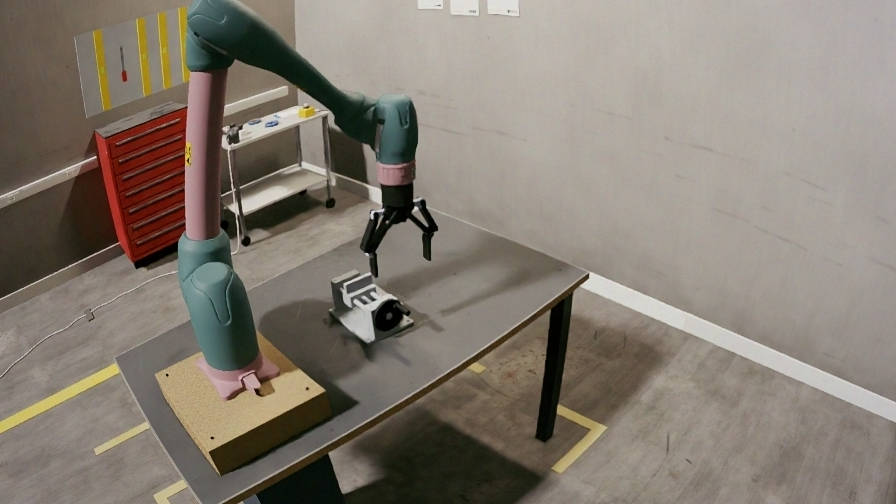

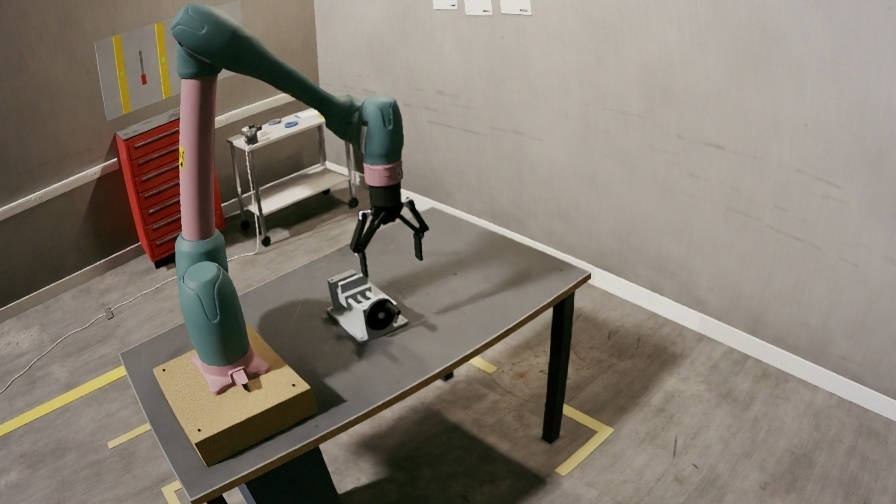

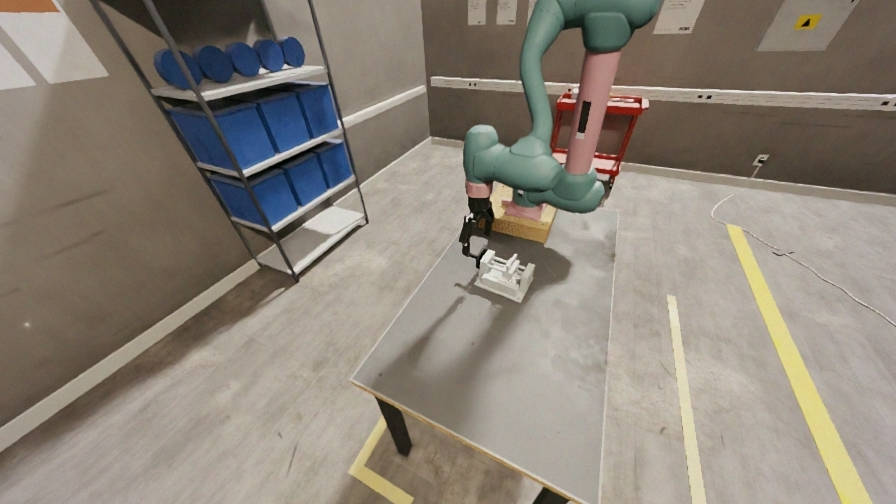

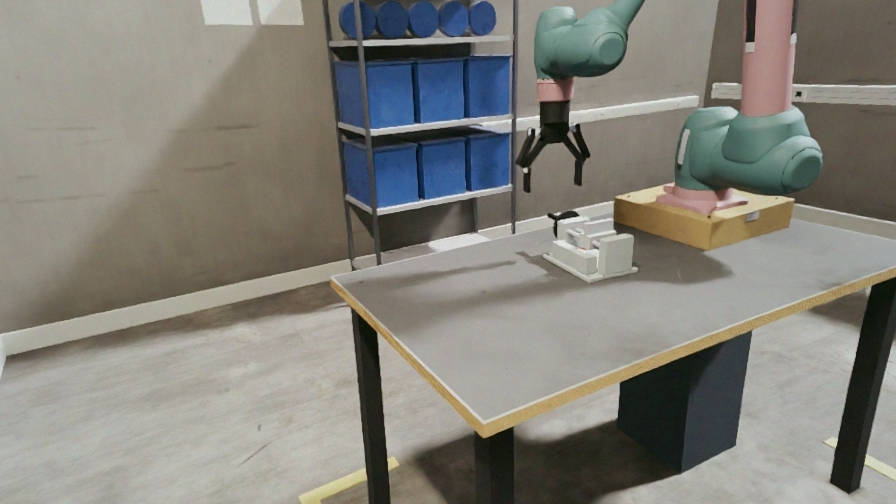

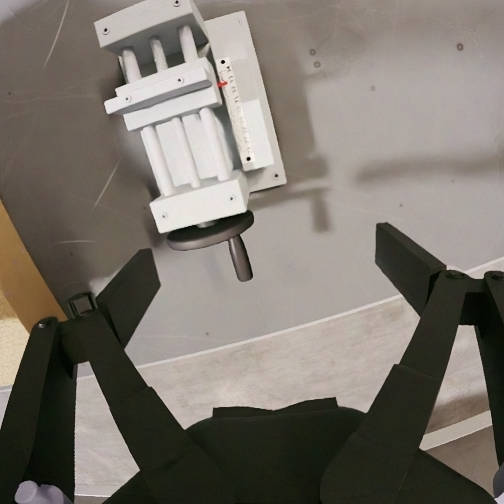

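Region (195, 50, 265, 120) of cam_wrist's 504x504 image, scaled by 7.200, with more detail than that image has.

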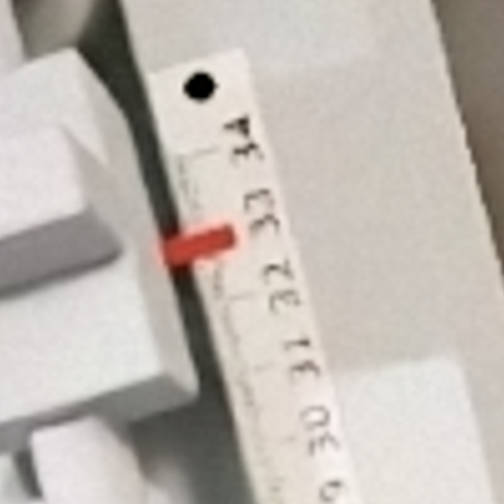

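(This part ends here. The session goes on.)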